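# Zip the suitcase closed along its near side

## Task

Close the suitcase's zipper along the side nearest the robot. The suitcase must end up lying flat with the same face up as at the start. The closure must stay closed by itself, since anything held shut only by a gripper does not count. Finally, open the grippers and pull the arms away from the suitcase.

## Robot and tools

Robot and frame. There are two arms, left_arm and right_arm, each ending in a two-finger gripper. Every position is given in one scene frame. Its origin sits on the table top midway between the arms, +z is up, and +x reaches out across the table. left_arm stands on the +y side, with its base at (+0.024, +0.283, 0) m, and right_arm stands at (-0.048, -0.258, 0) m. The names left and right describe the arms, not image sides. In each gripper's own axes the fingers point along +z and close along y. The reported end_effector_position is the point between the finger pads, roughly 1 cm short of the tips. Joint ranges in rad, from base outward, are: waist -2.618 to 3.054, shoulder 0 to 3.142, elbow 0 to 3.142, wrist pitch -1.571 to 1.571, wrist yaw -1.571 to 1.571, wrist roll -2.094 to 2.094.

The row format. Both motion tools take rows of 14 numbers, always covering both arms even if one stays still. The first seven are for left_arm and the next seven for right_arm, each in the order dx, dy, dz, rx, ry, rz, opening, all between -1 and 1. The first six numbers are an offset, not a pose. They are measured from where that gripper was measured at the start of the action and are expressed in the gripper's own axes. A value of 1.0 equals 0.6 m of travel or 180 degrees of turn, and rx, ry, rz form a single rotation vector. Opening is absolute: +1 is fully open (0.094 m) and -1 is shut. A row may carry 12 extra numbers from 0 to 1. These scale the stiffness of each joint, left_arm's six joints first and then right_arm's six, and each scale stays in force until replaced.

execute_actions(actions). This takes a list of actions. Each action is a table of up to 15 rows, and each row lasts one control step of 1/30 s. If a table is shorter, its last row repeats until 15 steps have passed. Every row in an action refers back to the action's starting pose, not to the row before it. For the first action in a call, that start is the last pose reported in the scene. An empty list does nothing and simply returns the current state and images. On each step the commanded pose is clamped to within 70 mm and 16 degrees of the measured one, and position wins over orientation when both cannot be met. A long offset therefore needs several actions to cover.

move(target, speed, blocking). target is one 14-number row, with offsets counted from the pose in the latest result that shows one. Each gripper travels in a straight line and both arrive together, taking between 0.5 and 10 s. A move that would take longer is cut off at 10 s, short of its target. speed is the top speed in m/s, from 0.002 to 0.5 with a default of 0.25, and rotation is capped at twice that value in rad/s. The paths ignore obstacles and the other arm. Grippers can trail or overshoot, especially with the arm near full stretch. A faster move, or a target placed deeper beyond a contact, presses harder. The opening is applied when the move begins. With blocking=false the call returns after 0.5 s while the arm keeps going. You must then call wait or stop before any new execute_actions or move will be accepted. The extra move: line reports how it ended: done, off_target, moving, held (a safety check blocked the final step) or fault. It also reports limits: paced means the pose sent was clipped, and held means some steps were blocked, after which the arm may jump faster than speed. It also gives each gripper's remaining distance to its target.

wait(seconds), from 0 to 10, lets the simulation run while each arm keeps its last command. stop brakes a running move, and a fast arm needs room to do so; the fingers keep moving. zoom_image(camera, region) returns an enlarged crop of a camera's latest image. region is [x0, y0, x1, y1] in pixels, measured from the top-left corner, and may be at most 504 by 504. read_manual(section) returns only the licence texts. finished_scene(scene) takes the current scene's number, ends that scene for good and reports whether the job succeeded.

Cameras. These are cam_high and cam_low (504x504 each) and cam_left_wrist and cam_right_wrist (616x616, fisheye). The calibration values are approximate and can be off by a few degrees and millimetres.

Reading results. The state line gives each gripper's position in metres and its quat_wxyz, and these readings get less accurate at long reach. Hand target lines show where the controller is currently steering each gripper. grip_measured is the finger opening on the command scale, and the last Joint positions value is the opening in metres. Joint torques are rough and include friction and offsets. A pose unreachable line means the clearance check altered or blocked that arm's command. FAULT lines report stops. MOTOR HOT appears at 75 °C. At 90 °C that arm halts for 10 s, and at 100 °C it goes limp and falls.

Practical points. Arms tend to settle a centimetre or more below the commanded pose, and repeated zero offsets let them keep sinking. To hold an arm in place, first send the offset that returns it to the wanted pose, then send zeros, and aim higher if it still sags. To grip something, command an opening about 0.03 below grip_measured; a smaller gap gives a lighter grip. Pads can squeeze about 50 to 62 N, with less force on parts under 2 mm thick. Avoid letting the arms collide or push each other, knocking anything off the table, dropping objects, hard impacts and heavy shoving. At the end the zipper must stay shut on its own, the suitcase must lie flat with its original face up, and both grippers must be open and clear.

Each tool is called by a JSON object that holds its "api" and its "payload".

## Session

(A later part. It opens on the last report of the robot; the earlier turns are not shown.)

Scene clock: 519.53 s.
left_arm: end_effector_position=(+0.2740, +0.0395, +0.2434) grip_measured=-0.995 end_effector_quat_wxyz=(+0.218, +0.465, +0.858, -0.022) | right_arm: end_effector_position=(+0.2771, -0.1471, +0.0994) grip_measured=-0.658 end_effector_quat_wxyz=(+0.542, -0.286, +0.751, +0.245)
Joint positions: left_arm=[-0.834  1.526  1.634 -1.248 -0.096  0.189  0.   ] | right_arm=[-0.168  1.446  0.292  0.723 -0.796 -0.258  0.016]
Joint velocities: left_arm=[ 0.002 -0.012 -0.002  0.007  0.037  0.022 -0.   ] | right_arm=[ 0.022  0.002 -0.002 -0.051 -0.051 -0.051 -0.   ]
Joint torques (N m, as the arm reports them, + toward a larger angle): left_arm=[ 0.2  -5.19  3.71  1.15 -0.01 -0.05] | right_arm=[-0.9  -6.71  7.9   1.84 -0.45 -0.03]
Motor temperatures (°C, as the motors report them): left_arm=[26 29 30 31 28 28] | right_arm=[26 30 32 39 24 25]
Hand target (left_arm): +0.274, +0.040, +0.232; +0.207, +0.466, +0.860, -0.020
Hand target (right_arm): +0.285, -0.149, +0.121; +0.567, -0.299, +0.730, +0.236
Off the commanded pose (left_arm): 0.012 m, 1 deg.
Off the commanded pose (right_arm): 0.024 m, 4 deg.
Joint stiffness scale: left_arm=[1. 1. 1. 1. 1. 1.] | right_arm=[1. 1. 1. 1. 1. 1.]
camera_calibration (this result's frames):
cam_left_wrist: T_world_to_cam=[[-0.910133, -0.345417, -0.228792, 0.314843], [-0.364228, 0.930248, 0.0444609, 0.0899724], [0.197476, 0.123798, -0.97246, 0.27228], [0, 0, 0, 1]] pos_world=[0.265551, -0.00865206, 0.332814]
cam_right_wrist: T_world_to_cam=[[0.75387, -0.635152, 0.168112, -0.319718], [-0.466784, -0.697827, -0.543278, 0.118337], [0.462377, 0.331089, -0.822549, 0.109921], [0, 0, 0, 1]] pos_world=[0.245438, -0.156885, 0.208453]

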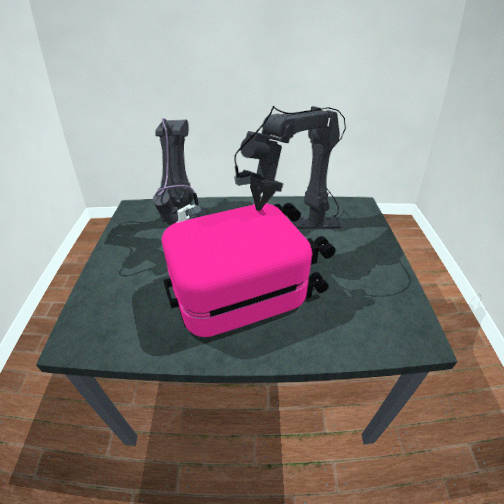

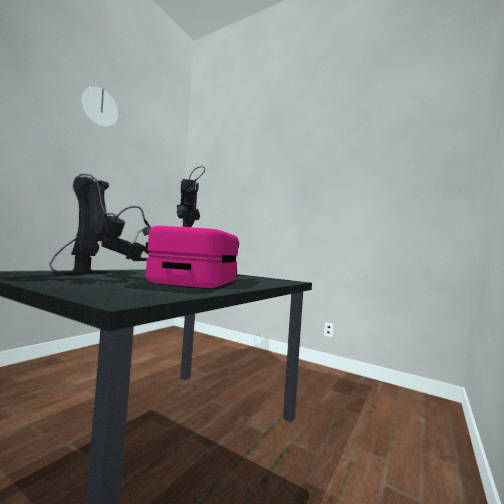

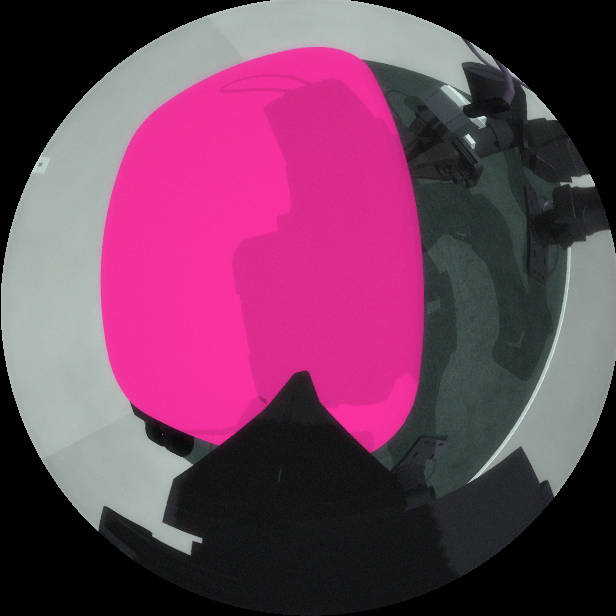

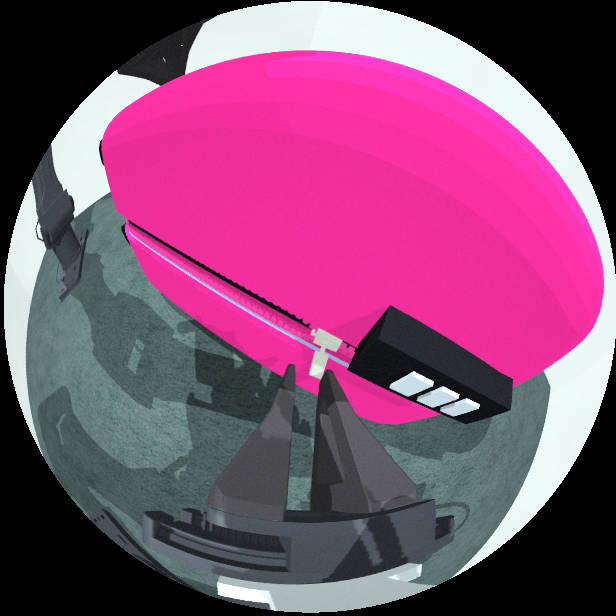

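{"api": "execute_actions", "payload": {"actions": [[[0.008,-0.003,0.018,0.002,0.007,0,-1, -0.039,-0.016,0.001,0.001,-0.0155,-0.017,-0.66]]]}}

{"api": "zoom_image", "payload": {"camera": "cam_right_wrist", "region": [250, 300, 380, 430]}}

Scene clock: 532.70 s.
left_arm: end_effector_position=(+0.2740, +0.0395, +0.2434) grip_measured=-0.995 end_effector_quat_wxyz=(+0.218, +0.465, +0.858, -0.022) | right_arm: end_effector_position=(+0.2773, -0.1472, +0.0996) grip_measured=-0.658 end_effector_quat_wxyz=(+0.539, -0.288, +0.751, +0.248)
Joint positions: left_arm=[-0.834  1.526  1.634 -1.248 -0.096  0.189  0.   ] | right_arm=[-0.173  1.446  0.302  0.703 -0.807 -0.264  0.016]
Joint velocities: left_arm=[-0.007  0.007  0.002  0.022 -0.007  0.037  0.   ] | right_arm=[-0.002 -0.002 -0.002 -0.022 -0.037 -0.081 -0.001]
Joint torques (N m, as the arm reports them, + toward a larger angle): left_arm=[ 0.06 -5.21  3.63  1.14 -0.02 -0.03] | right_arm=[-0.86 -5.39  8.66  2.   -0.35 -0.07]
Motor temperatures (°C, as the motors report them): left_arm=[26 29 30 31 28 28] | right_arm=[26 31 32 39 24 25]
Hand target (left_arm): +0.274, +0.040, +0.232; +0.207, +0.466, +0.860, -0.020
Hand target (right_arm): +0.289, -0.150, +0.121; +0.567, -0.300, +0.730, +0.236
Off the commanded pose (left_arm): 0.012 m, 1 deg.
Off the commanded pose (right_arm): 0.025 m, 4 deg.
Joint stiffness scale: left_arm=[1. 1. 1. 1. 1. 1.] | right_arm=[1. 1. 1. 1. 1. 1.]
camera_calibration (this result's frames):
cam_left_wrist: T_world_to_cam=[[-0.910133, -0.345417, -0.228792, 0.314843], [-0.364228, 0.930248, 0.0444609, 0.0899724], [0.197476, 0.123798, -0.97246, 0.27228], [0, 0, 0, 1]] pos_world=[0.265551, -0.00865206, 0.332814]
cam_right_wrist: T_world_to_cam=[[0.759453, -0.629664, 0.163565, -0.320363], [-0.464476, -0.700845, -0.541367, 0.11719], [0.455513, 0.335171, -0.824723, 0.112757], [0, 0, 0, 1]] pos_world=[0.246371, -0.157382, 0.208837]

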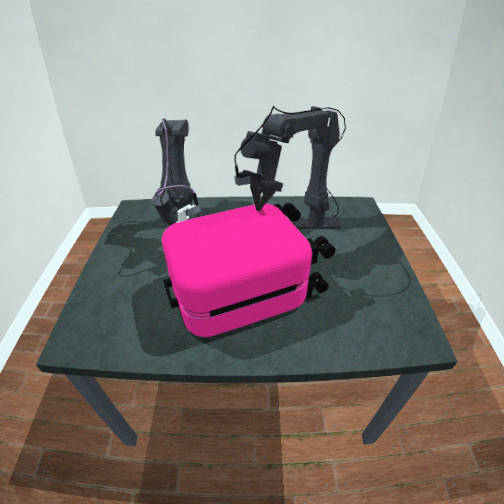

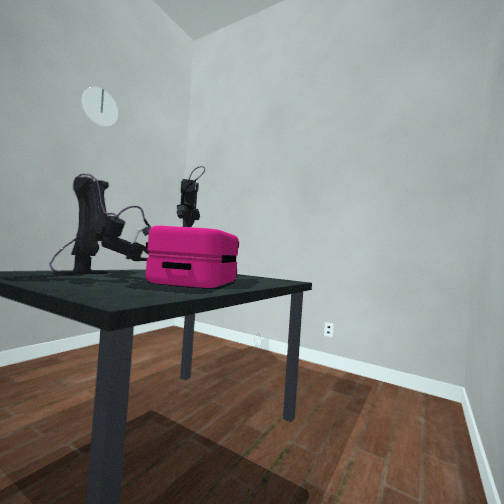

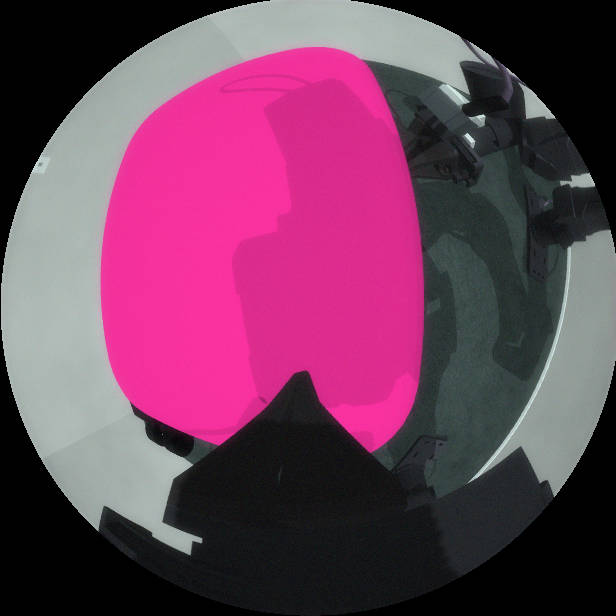

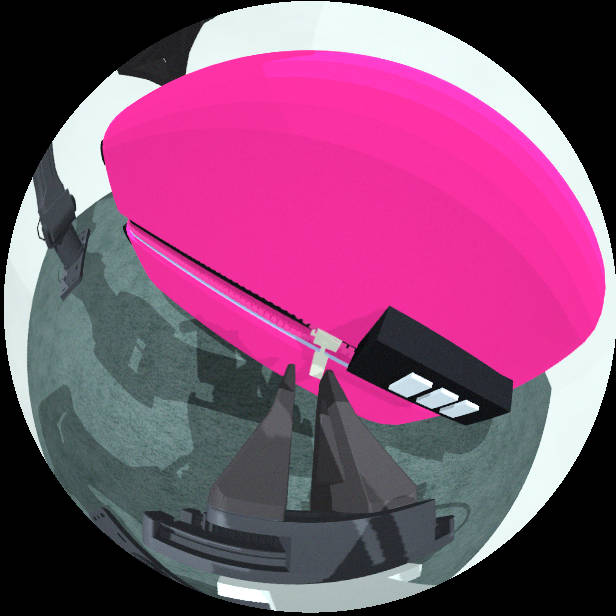

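Region (250, 300, 380, 430) of cam_right_wrist's 616x616 image, scaled by 3.877, with more detail than that image has.

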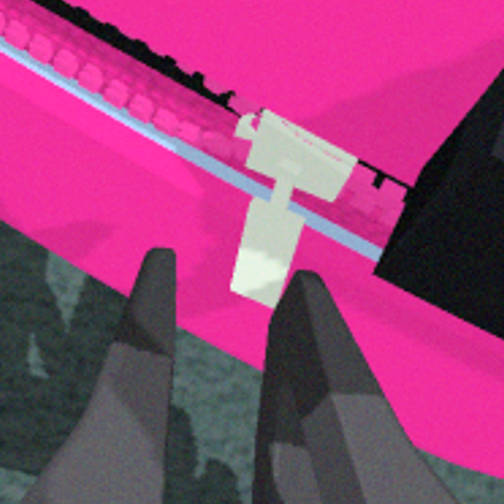

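{"api": "execute_actions", "payload": {"actions": []}}

Scene clock: 547.37 s.
left_arm: end_effector_position=(+0.2740, +0.0395, +0.2434) grip_measured=-0.995 end_effector_quat_wxyz=(+0.218, +0.465, +0.858, -0.022) | right_arm: end_effector_position=(+0.2773, -0.1472, +0.0996) grip_measured=-0.658 end_effector_quat_wxyz=(+0.539, -0.288, +0.751, +0.248)
Joint positions: left_arm=[-0.834  1.526  1.634 -1.248 -0.096  0.189  0.   ] | right_arm=[-0.173  1.446  0.302  0.703 -0.807 -0.265  0.016]
Joint velocities: left_arm=[ 0.002  0.012 -0.012  0.022  0.037  0.007 -0.   ] | right_arm=[ 0.007 -0.002  0.012 -0.051  0.022 -0.022  0.001]
Joint torques (N m, as the arm reports them, + toward a larger angle): left_arm=[ 0.04 -5.1   3.73  1.16 -0.04 -0.03] | right_arm=[-0.8  -5.42  8.68  2.02 -0.34 -0.07]
Motor temperatures (°C, as the motors report them): left_arm=[26 29 30 31 28 28] | right_arm=[26 31 32 39 24 25]
Hand target (left_arm): +0.274, +0.040, +0.232; +0.207, +0.466, +0.860, -0.020
Hand target (right_arm): +0.289, -0.150, +0.121; +0.567, -0.300, +0.730, +0.236
Off the commanded pose (left_arm): 0.012 m, 1 deg.
Off the commanded pose (right_arm): 0.025 m, 4 deg.
Joint stiffness scale: left_arm=[1. 1. 1. 1. 1. 1.] | right_arm=[1. 1. 1. 1. 1. 1.]
camera_calibration (this result's frames):
cam_left_wrist: T_world_to_cam=[[-0.910133, -0.345417, -0.228792, 0.314843], [-0.364228, 0.930248, 0.0444609, 0.0899724], [0.197476, 0.123798, -0.97246, 0.27228], [0, 0, 0, 1]] pos_world=[0.265551, -0.00865206, 0.332814]
cam_right_wrist: T_world_to_cam=[[0.759482, -0.629537, 0.163924, -0.320388], [-0.464256, -0.701035, -0.54131, 0.117096], [0.455691, 0.335012, -0.82469, 0.112681], [0, 0, 0, 1]] pos_world=[0.246343, -0.157358, 0.208831]

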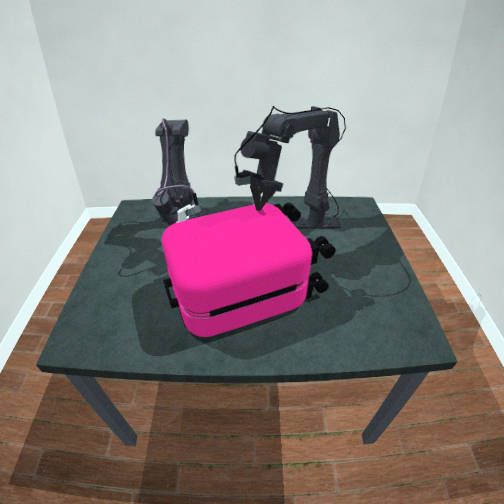

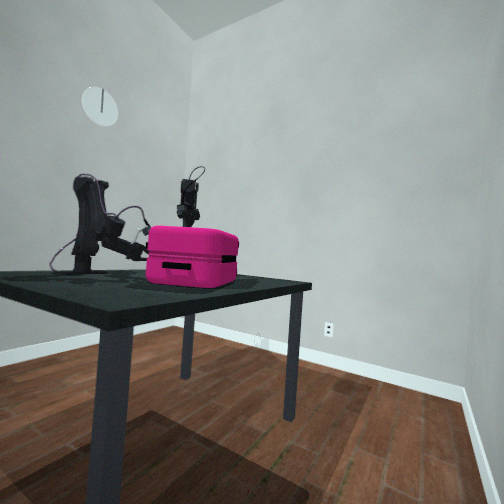

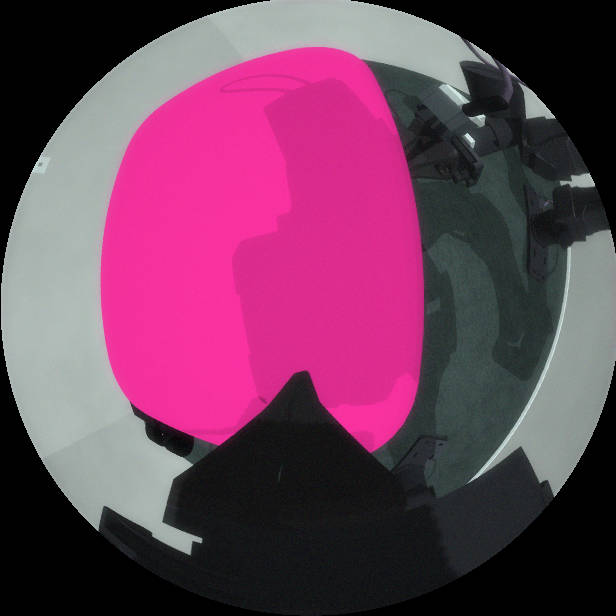

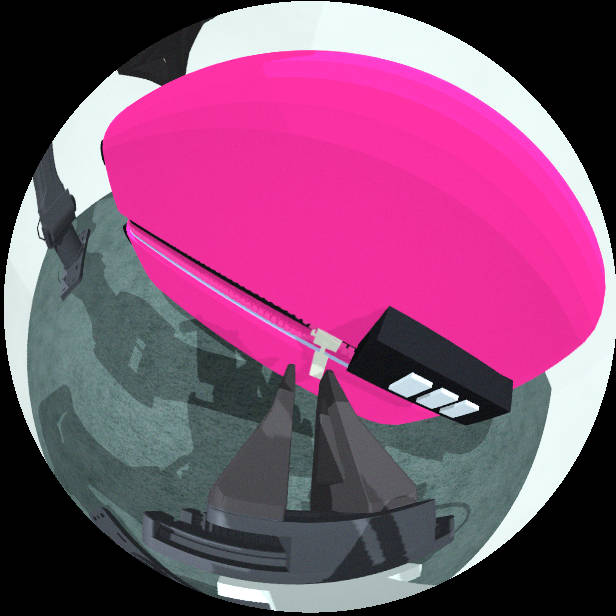

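{"api": "zoom_image", "payload": {"camera": "cam_right_wrist", "region": [220, 280, 400, 430]}}

Region (220, 280, 400, 430) of cam_right_wrist's 616x616 image, scaled by 2.800, with more detail than that image has.

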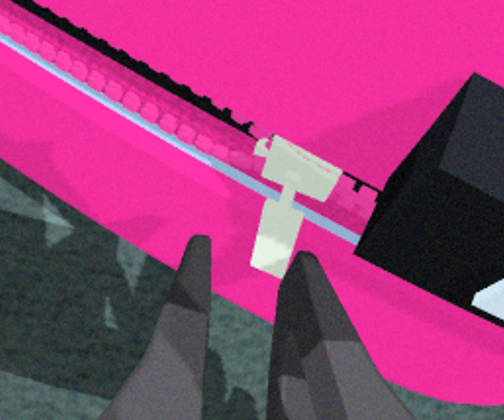

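{"api": "execute_actions", "payload": {"actions": [[[0.008,-0.003,0.018,0.002,0.007,0,-1, -0.02,0.0,0.015,0,-0.02,0,-0.75]],[[0,0,0,0,0,0,-1, -0.02,0.0,0.015,0,-0.02,0,-0.85]]]}}

{"api": "zoom_image", "payload": {"camera": "cam_right_wrist", "region": [220, 280, 400, 430]}}

Scene clock: 560.07 s.
left_arm: end_effector_position=(+0.2784, +0.0403, +0.2445) grip_measured=-0.995 end_effector_quat_wxyz=(+0.226, +0.462, +0.858, -0.014) | right_arm: end_effector_position=(+0.2871, -0.1457, +0.1001) grip_measured=-0.847 end_effector_quat_wxyz=(+0.551, -0.248, +0.750, +0.270)
Joint positions: left_arm=[-0.834  1.526  1.632 -1.235 -0.117  0.189  0.   ] | right_arm=[-0.16   1.541  0.291  0.891 -0.79  -0.124  0.007]
Joint velocities: left_arm=[-0.002 -0.007 -0.002 -0.007 -0.022  0.007  0.   ] | right_arm=[-0.012  0.002  0.012 -0.022 -0.007  0.037 -0.001]
Joint torques (N m, as the arm reports them, + toward a larger angle): left_arm=[-0.02 -5.71  7.07  0.89  0.07 -0.02] | right_arm=[ 2.21 -3.66  4.62  2.59 -0.1   0.02]
Motor temperatures (°C, as the motors report them): left_arm=[26 29 30 31 28 28] | right_arm=[26 31 32 39 24 25]
Hand target (left_arm): +0.276, +0.040, +0.244; +0.221, +0.464, +0.858, -0.019
Hand target (right_arm): +0.290, -0.139, +0.109; +0.568, -0.260, +0.733, +0.268
Off the commanded pose (left_arm): 0.003 m, 1 deg.
Off the commanded pose (right_arm): 0.012 m, 3 deg.
Joint stiffness scale: left_arm=[1. 1. 1. 1. 1. 1.] | right_arm=[1. 1. 1. 1. 1. 1.]
camera_calibration (this result's frames):
cam_left_wrist: T_world_to_cam=[[-0.90196, -0.352251, -0.249774, 0.322445], [-0.373377, 0.926759, 0.0413122, 0.0942279], [0.216928, 0.130522, -0.967422, 0.265493], [0, 0, 0, 1]] pos_world=[0.268422, -0.00839756, 0.33349]
cam_right_wrist: T_world_to_cam=[[0.734557, -0.67143, 0.098023, -0.319298], [-0.49981, -0.633095, -0.591085, 0.148112], [0.458929, 0.385192, -0.800631, 0.112125], [0, 0, 0, 1]] pos_world=[0.257113, -0.163807, 0.208616]

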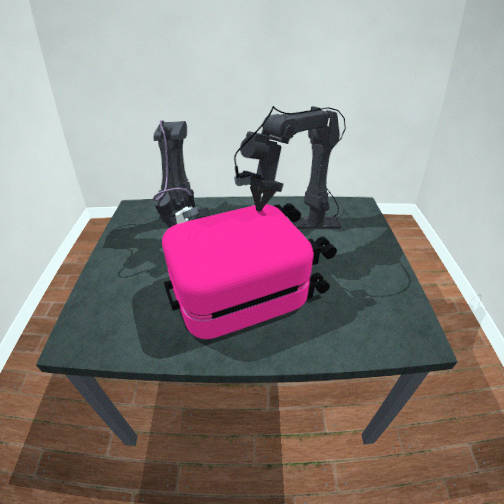

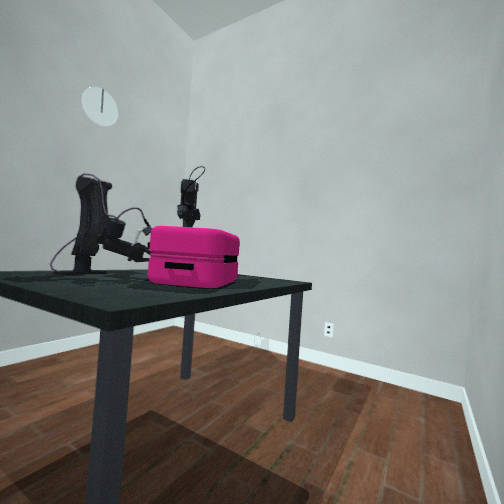

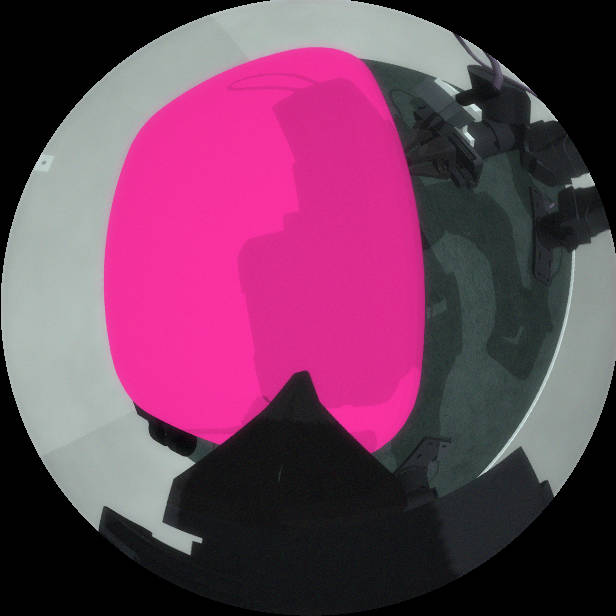

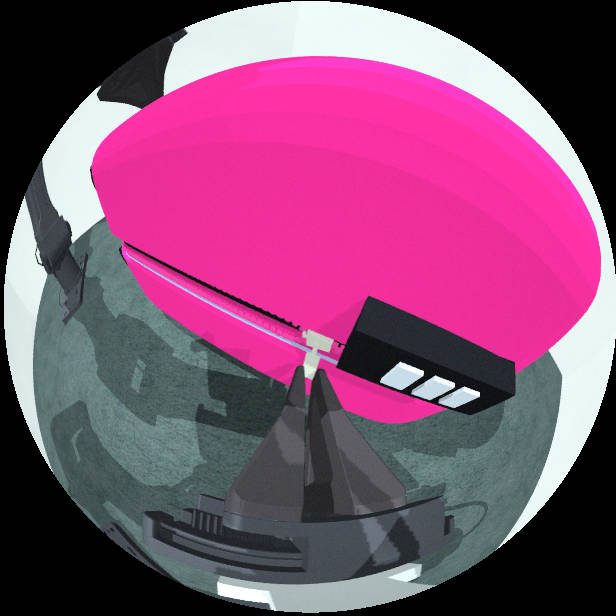

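Region (220, 280, 400, 430) of cam_right_wrist's 616x616 image, scaled by 2.800, with more detail than that image has.

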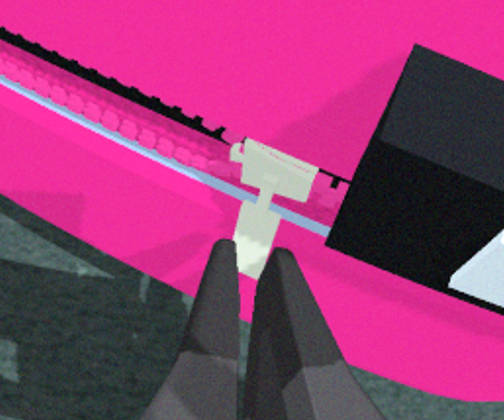

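{"api": "execute_actions", "payload": {"actions": [[[0.015,-0.006,0.035,0,0,0,-1, -0.01,0.0,0.003,0,-0.01,0,-0.92]],[[0.015,-0.006,0.035,0,0,0,-1, -0.01,0.0,0.003,0,-0.01,0,-1]]]}}

{"api": "zoom_image", "payload": {"camera": "cam_right_wrist", "region": [220, 280, 400, 430]}}

Scene clock: 565.10 s.
left_arm: end_effector_position=(+0.2852, +0.0347, +0.2450) grip_measured=-0.995 end_effector_quat_wxyz=(+0.287, +0.450, +0.845, -0.032) | right_arm: end_effector_position=(+0.2912, -0.1459, +0.1121) grip_measured=-0.995 end_effector_quat_wxyz=(+0.567, -0.237, +0.739, +0.276)
Joint positions: left_arm=[-0.834  1.434  1.486 -1.048 -0.124  0.189  0.   ] | right_arm=[-0.159  1.541  0.289  0.959 -0.789 -0.069  0.   ]
Joint velocities: left_arm=[ 0.012 -0.017 -0.007  0.007 -0.037 -0.022 -0.   ] | right_arm=[-0.002 -0.002 -0.027 -0.022 -0.007  0.037 -0.   ]
Joint torques (N m, as the arm reports them, + toward a larger angle): left_arm=[ 0.14 -3.36  3.8   0.93 -0.02  0.01] | right_arm=[ 0.56 -3.18  4.12  2.09 -0.13  0.05]
Motor temperatures (°C, as the motors report them): left_arm=[26 29 30 31 28 28] | right_arm=[26 30 32 40 24 25]
Hand target (left_arm): +0.280, +0.040, +0.222; +0.251, +0.457, +0.853, -0.022
Hand target (right_arm): +0.291, -0.144, +0.109; +0.567, -0.237, +0.739, +0.278
Off the commanded pose (left_arm): 0.025 m, 4 deg.
Off the commanded pose (right_arm): 0.003 m, 0 deg.
Joint stiffness scale: left_arm=[1. 1. 1. 1. 1. 1.] | right_arm=[1. 1. 1. 1. 1. 1.]
camera_calibration (this result's frames):
cam_left_wrist: T_world_to_cam=[[-0.875002, -0.380695, -0.29907, 0.332134], [-0.374676, 0.923729, -0.0796371, 0.132092], [0.306577, 0.0423719, -0.950902, 0.238659], [0, 0, 0, 1]] pos_world=[0.266942, -0.00568768, 0.336792]
cam_right_wrist: T_world_to_cam=[[0.722664, -0.684602, 0.0952772, -0.321783], [-0.490682, -0.605205, -0.626864, 0.162458], [0.486814, 0.406261, -0.773282, 0.111798], [0, 0, 0, 1]] pos_world=[0.257832, -0.167391, 0.218949]

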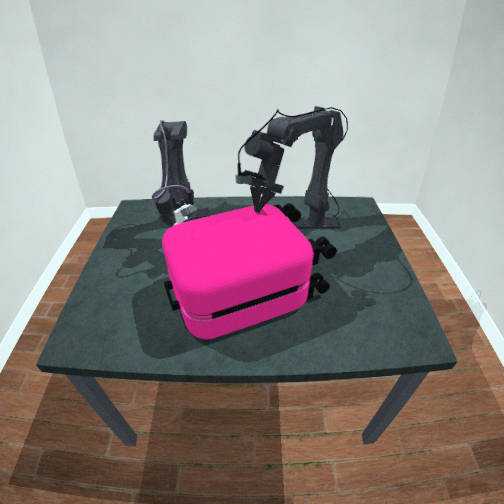

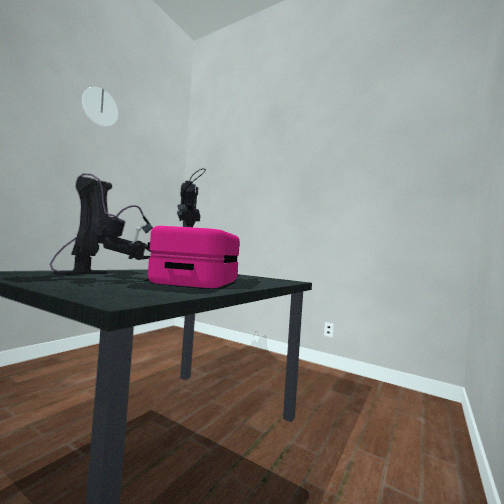

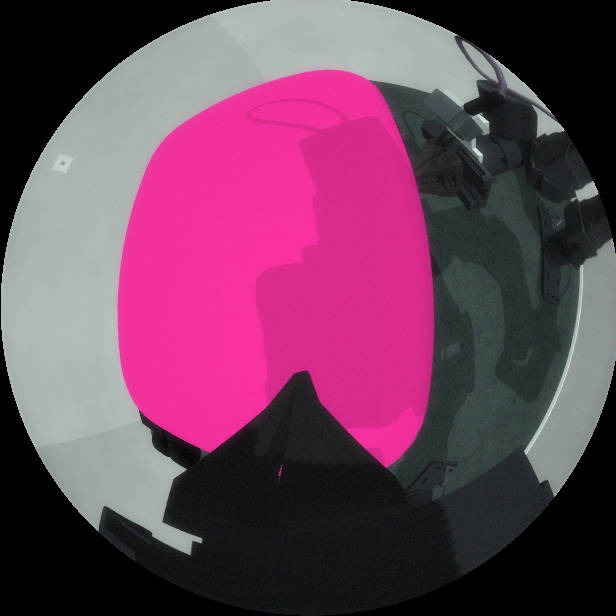

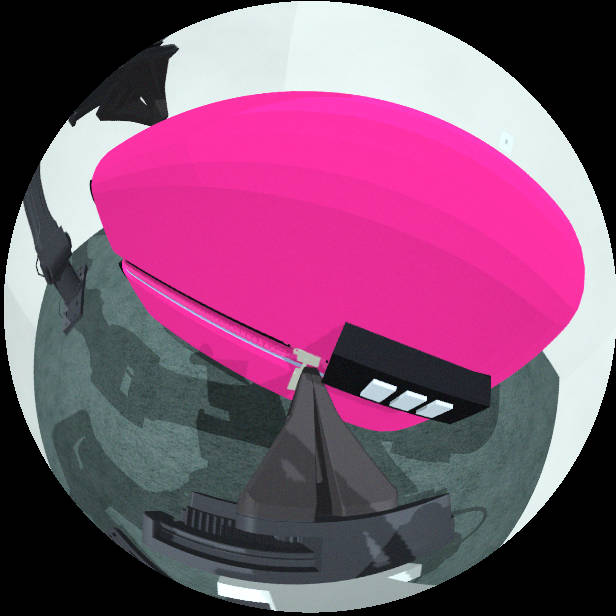

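Region (220, 280, 400, 430) of cam_right_wrist's 616x616 image, scaled by 2.800, with more detail than that image has.

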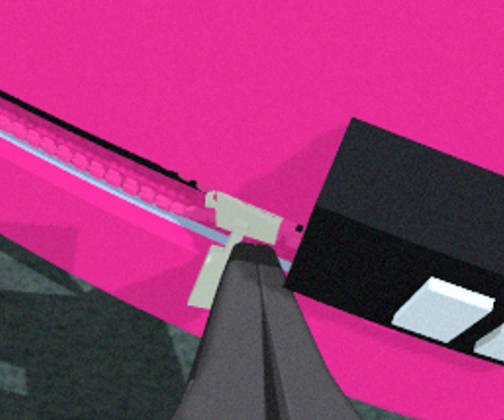

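{"api": "move", "payload": {"target": [0.015,-0.006,0.035,0,0,0,-1, 0.0,0.03,0.016,-0.01,0,0,-1], "speed": 0.02}}

{"api": "zoom_image", "payload": {"camera": "cam_right_wrist", "region": [220, 280, 400, 430]}}

Scene clock: 593.17 s.
left_arm: end_effector_position=(+0.2960, +0.0251, +0.2460) grip_measured=-0.995 end_effector_quat_wxyz=(+0.325, +0.440, +0.836, -0.041) | right_arm: end_effector_position=(+0.2916, -0.1430, +0.1120) grip_measured=-0.995 end_effector_quat_wxyz=(+0.573, -0.228, +0.740, +0.269)
Joint positions: left_arm=[-0.834  1.415  1.425 -0.924 -0.132  0.189  0.   ] | right_arm=[-0.131  1.541  0.274  0.994 -0.737 -0.046  0.   ]
Joint velocities: left_arm=[-0.017 -0.007 -0.012 -0.007  0.007 -0.022 -0.001] | right_arm=[ 0.017 -0.002 -0.017 -0.066 -0.066  0.022 -0.001]
Joint torques (N m, as the arm reports them, + toward a larger angle): left_arm=[ 0.15 -4.35  3.79  0.89  0.03  0.02] | right_arm=[ 3.77 -4.59  4.81  1.79 -0.32  0.03]
Motor temperatures (°C, as the motors report them): left_arm=[26 28 30 31 28 28] | right_arm=[26 30 31 40 24 25]
Hand target (left_arm): +0.288, +0.033, +0.223; +0.287, +0.450, +0.845, -0.032
Hand target (right_arm): +0.285, -0.127, +0.113; +0.564, -0.246, +0.734, +0.288
Off the commanded pose (left_arm): 0.026 m, 5 deg.
Off the commanded pose (right_arm): 0.018 m, 3 deg.
Joint stiffness scale: left_arm=[1. 1. 1. 1. 1. 1.] | right_arm=[1. 1. 1. 1. 1. 1.]
move: off_target (left_arm, right_arm)
camera_calibration (this result's frames):
cam_left_wrist: T_world_to_cam=[[-0.854111, -0.402348, -0.329562, 0.340059], [-0.371839, 0.915443, -0.153949, 0.162737], [0.363636, -0.00894539, -0.931498, 0.216282], [0, 0, 0, 1]] pos_world=[0.272312, -0.0102194, 0.33859]
cam_right_wrist: T_world_to_cam=[[0.70464, -0.702822, 0.0975931, -0.31764], [-0.503164, -0.5919, -0.629668, 0.170261], [0.50031, 0.394583, -0.77071, 0.104484], [0, 0, 0, 1]] pos_world=[0.257217, -0.163695, 0.218735]

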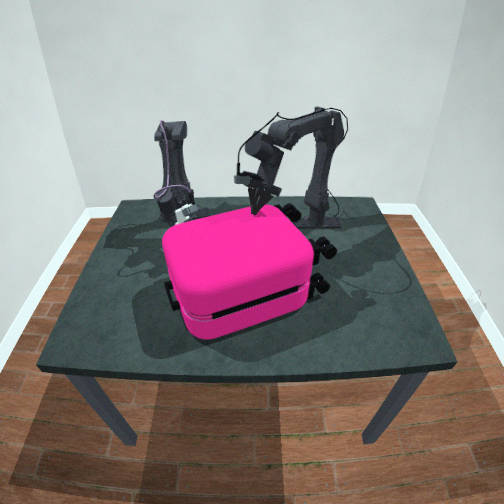

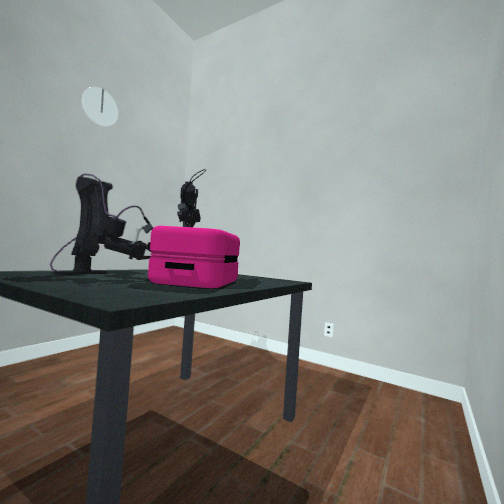

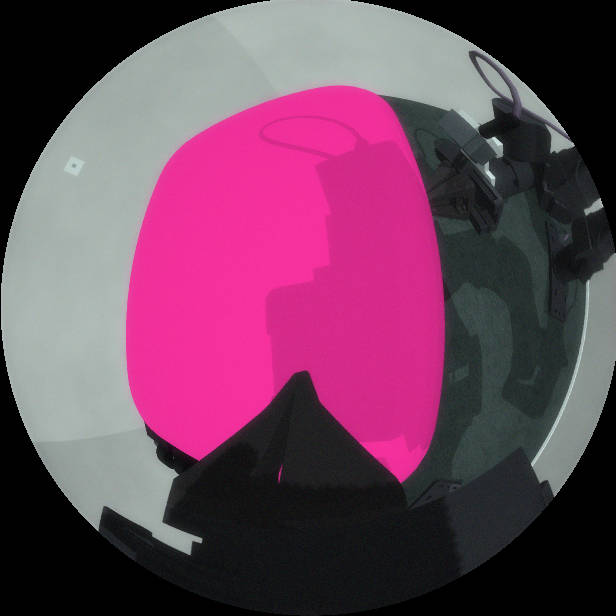

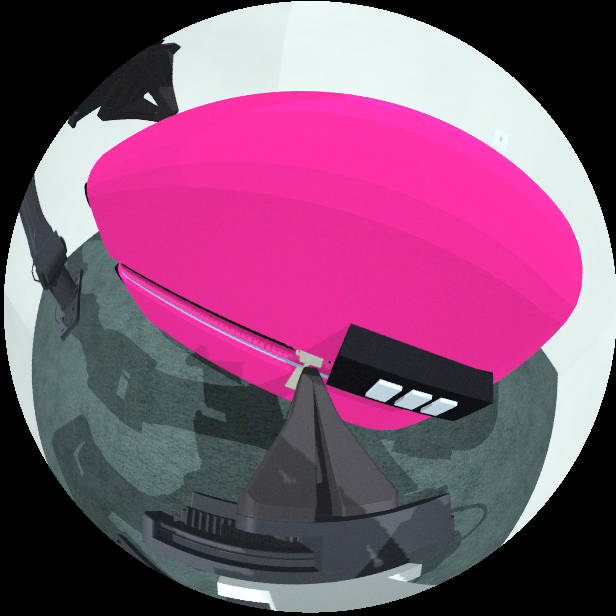

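Region (220, 280, 400, 430) of cam_right_wrist's 616x616 image, scaled by 2.800, with more detail than that image has.

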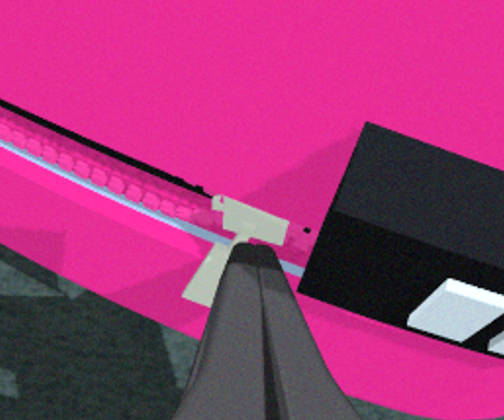

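{"api": "move", "payload": {"target": [0.024,-0.009,0.033,0.029,0.078,0.008,-1, 0.0,0.07,0.018,-0.065,0,0,-1], "speed": 0.03}}

{"api": "zoom_image", "payload": {"camera": "cam_right_wrist", "region": [220, 280, 400, 430]}}

Scene clock: 646.40 s.
left_arm: end_effector_position=(+0.2983, +0.0229, +0.2447) grip_measured=-0.995 end_effector_quat_wxyz=(+0.248, +0.460, +0.852, -0.026) | right_arm: end_effector_position=(+0.2690, -0.1102, +0.1088) grip_measured=-0.995 end_effector_quat_wxyz=(+0.540, -0.274, +0.721, +0.336)
Joint positions: left_arm=[-0.82   1.574  1.656 -1.158 -0.103  0.204  0.   ] | right_arm=[-0.078  1.567  0.274  0.996 -0.863 -0.036  0.   ]
Joint velocities: left_arm=[ 0.012  0.002 -0.007 -0.022  0.051  0.022 -0.   ] | right_arm=[-0.007  0.002  0.002 -0.007 -0.007 -0.022 -0.001]
Joint torques (N m, as the arm reports them, + toward a larger angle): left_arm=[ 0.59 -1.83  6.76  0.58  0.16  0.02] | right_arm=[ 1.1  -3.57  6.3   2.07 -0.35  0.06]
Motor temperatures (°C, as the motors report them): left_arm=[26 28 31 31 28 28] | right_arm=[27 30 31 39 24 25]
Hand target (left_arm): +0.296, +0.026, +0.220; +0.201, +0.467, +0.861, -0.019
Hand target (right_arm): +0.272, -0.104, +0.115; +0.545, -0.285, +0.710, +0.343
Off the commanded pose (left_arm): 0.024 m, 6 deg.
Off the commanded pose (right_arm): 0.010 m, 2 deg.
Joint stiffness scale: left_arm=[1. 1. 1. 1. 1. 1.] | right_arm=[1. 1. 1. 1. 1. 1.]
move: off_target (left_arm)
camera_calibration (this result's frames):
cam_left_wrist: T_world_to_cam=[[-0.895881, -0.3581, -0.262986, 0.335922], [-0.368978, 0.929398, -0.00858289, 0.12864], [0.247493, 0.0893469, -0.964761, 0.254728], [0, 0, 0, 1]] pos_world=[0.285368, -0.0220228, 0.335199]
cam_right_wrist: T_world_to_cam=[[0.816803, -0.57504, 0.0464856, -0.288874], [-0.417171, -0.64437, -0.640902, 0.148602], [0.398498, 0.504098, -0.766214, 0.139379], [0, 0, 0, 1]] pos_world=[0.242403, -0.14062, 0.215462]

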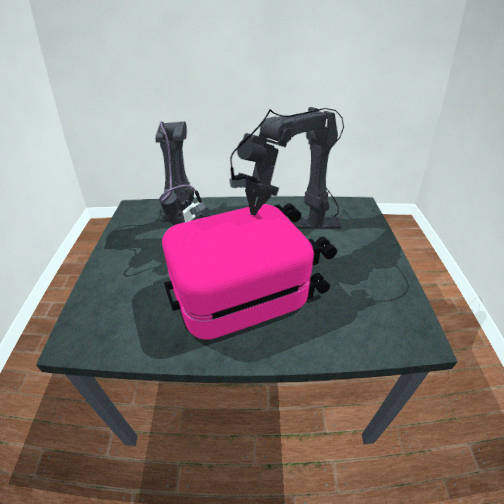

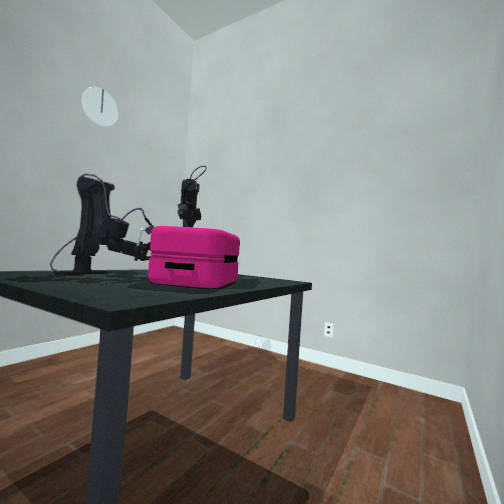

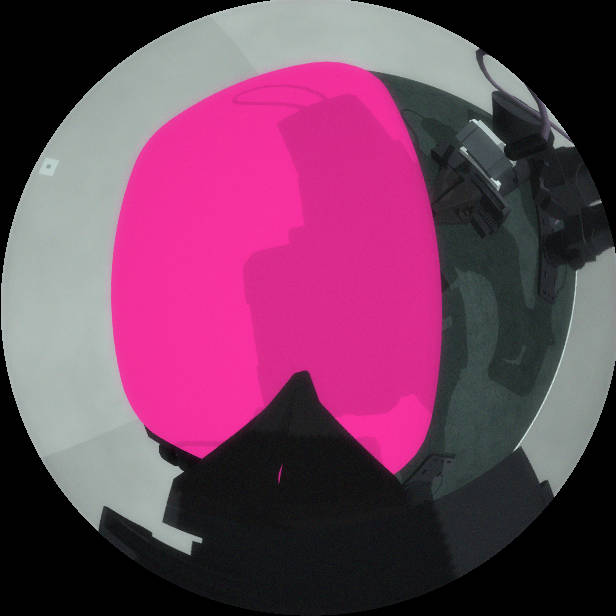

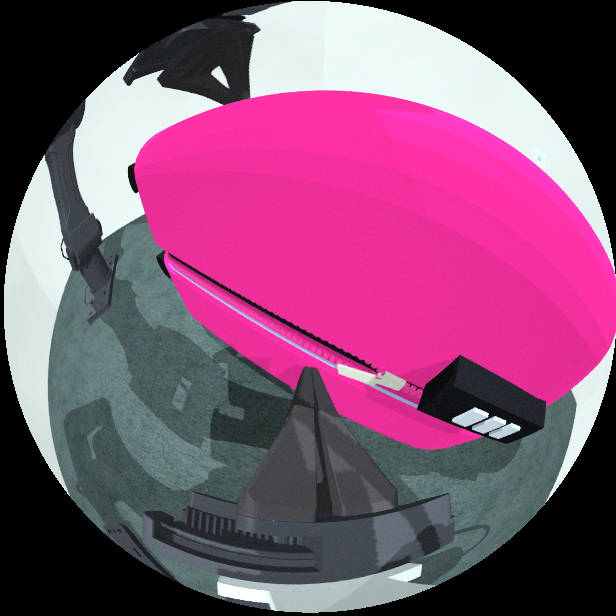

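Region (220, 280, 400, 430) of cam_right_wrist's 616x616 image, scaled by 2.800, with more detail than that image has.

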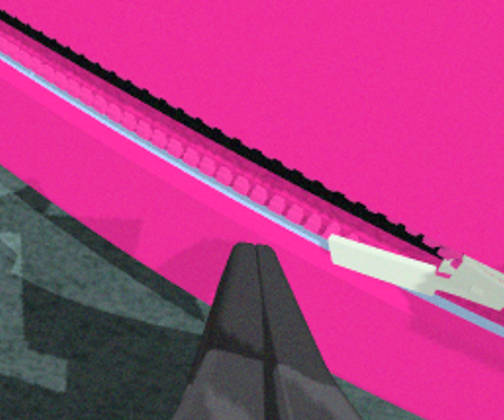

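{"api": "zoom_image", "payload": {"camera": "cam_right_wrist", "region": [320, 340, 460, 430]}}

Region (320, 340, 460, 430) of cam_right_wrist's 616x616 image, scaled by 3.600, with more detail than that image has; it fills the top 324 rows of this view, and the rest is white.

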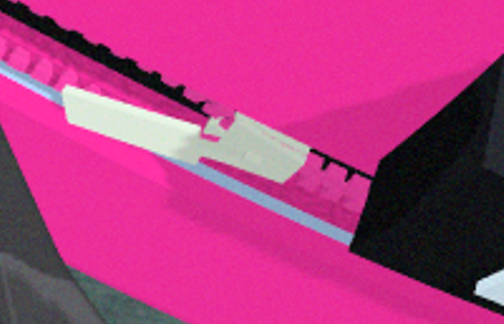

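{"api": "move", "payload": {"target": [0.037,-0.015,0.073,0.027,0.073,0.008,-1, -0.02,-0.021,-0.083,0.081,0.009,-0.044,-1], "speed": 0.08}}

Scene clock: 768.73 s.
left_arm: end_effector_position=(+0.2993, +0.0221, +0.2426) grip_measured=-0.995 end_effector_quat_wxyz=(+0.210, +0.472, +0.856, -0.018) | right_arm: end_effector_position=(+0.2530, -0.1524, +0.1246) grip_measured=-0.995 end_effector_quat_wxyz=(+0.576, -0.259, +0.747, +0.209)
Joint positions: left_arm=[-0.813  1.657  1.772 -1.271 -0.088  0.221  0.   ] | right_arm=[-0.14   1.15   0.182  0.641 -0.683 -0.198  0.   ]
Joint velocities: left_arm=[-0.002 -0.007 -0.022 -0.051 -0.022  0.037 -0.   ] | right_arm=[-0.007 -0.012  0.007  0.051 -0.051 -0.007 -0.   ]
Joint torques (N m, as the arm reports them, + toward a larger angle): left_arm=[0.67 0.84 3.94 0.45 0.2  0.02] | right_arm=[-1.05 -4.7   5.13  1.83 -0.11 -0.06]
Motor temperatures (°C, as the motors report them): left_arm=[26 28 31 29 28 28] | right_arm=[26 30 32 40 24 25]
Hand target (left_arm): +0.296, +0.026, +0.197; +0.131, +0.480, +0.868, -0.004
Hand target (right_arm): +0.252, -0.157, +0.129; +0.584, -0.257, +0.744, +0.199
Off the commanded pose (left_arm): 0.048 m, 9 deg.
Off the commanded pose (right_arm): 0.005 m, 1 deg.
Joint stiffness scale: left_arm=[1. 1. 1. 1. 1. 1.] | right_arm=[1. 1. 1. 1. 1. 1.]
move: off_target (left_arm)
camera_calibration (this result's frames):
cam_left_wrist: T_world_to_cam=[[-0.916005, -0.330631, -0.227198, 0.332635], [-0.352987, 0.933378, 0.0648504, 0.107031], [0.19062, 0.139601, -0.971687, 0.270135], [0, 0, 0, 1]] pos_world=[0.290983, -0.0276322, 0.331119]
cam_right_wrist: T_world_to_cam=[[0.678979, -0.701759, 0.215687, -0.306369], [-0.49503, -0.654576, -0.571381, 0.134366], [0.542155, 0.281184, -0.791835, 0.111986], [0, 0, 0, 1]] pos_world=[0.21382, -0.158533, 0.231528]

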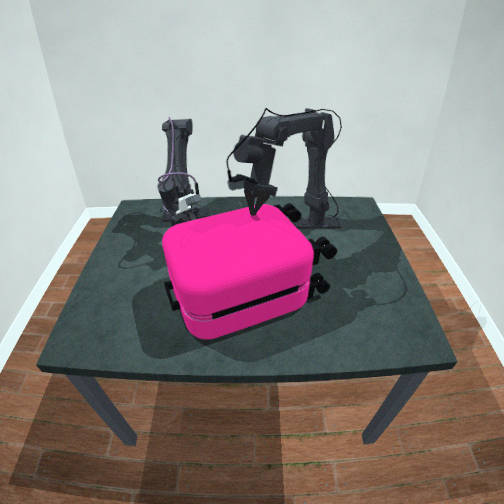

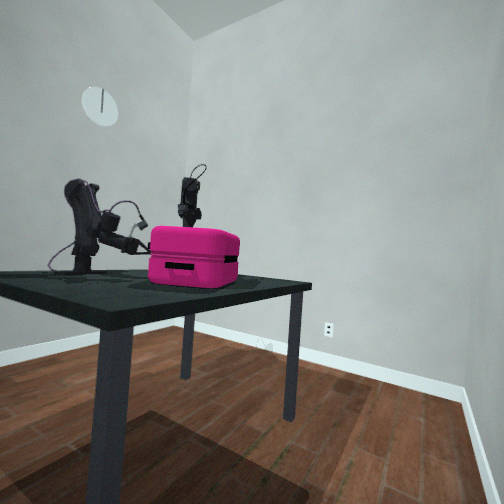

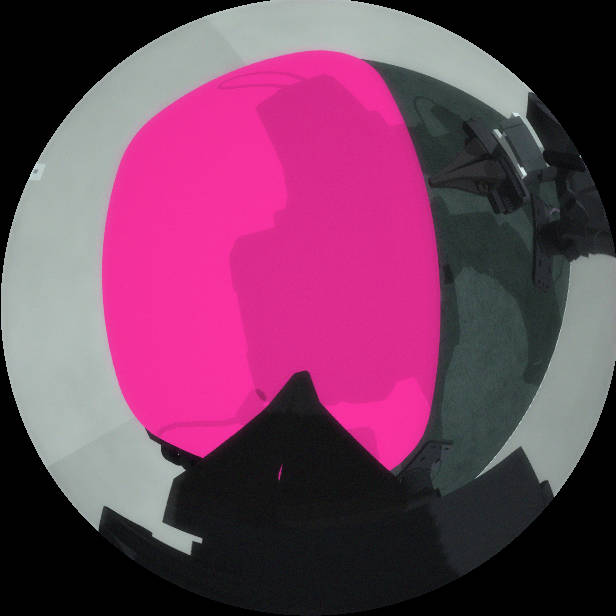

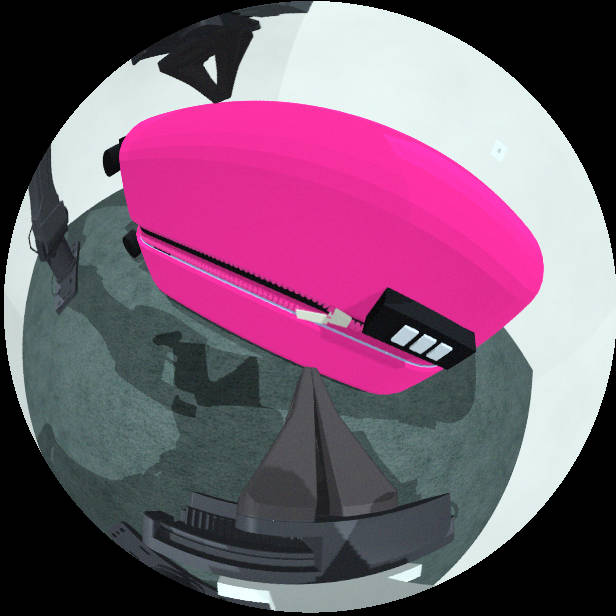

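{"api": "zoom_image", "payload": {"camera": "cam_right_wrist", "region": [260, 270, 400, 370]}}

Region (260, 270, 400, 370) of cam_right_wrist's 616x616 image, scaled by 3.600, with more detail than that image has; it fills the top 360 rows of this view, and the rest is white.

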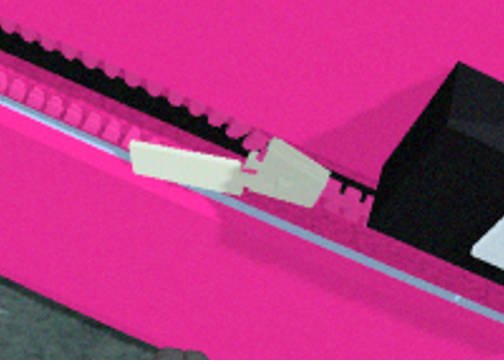

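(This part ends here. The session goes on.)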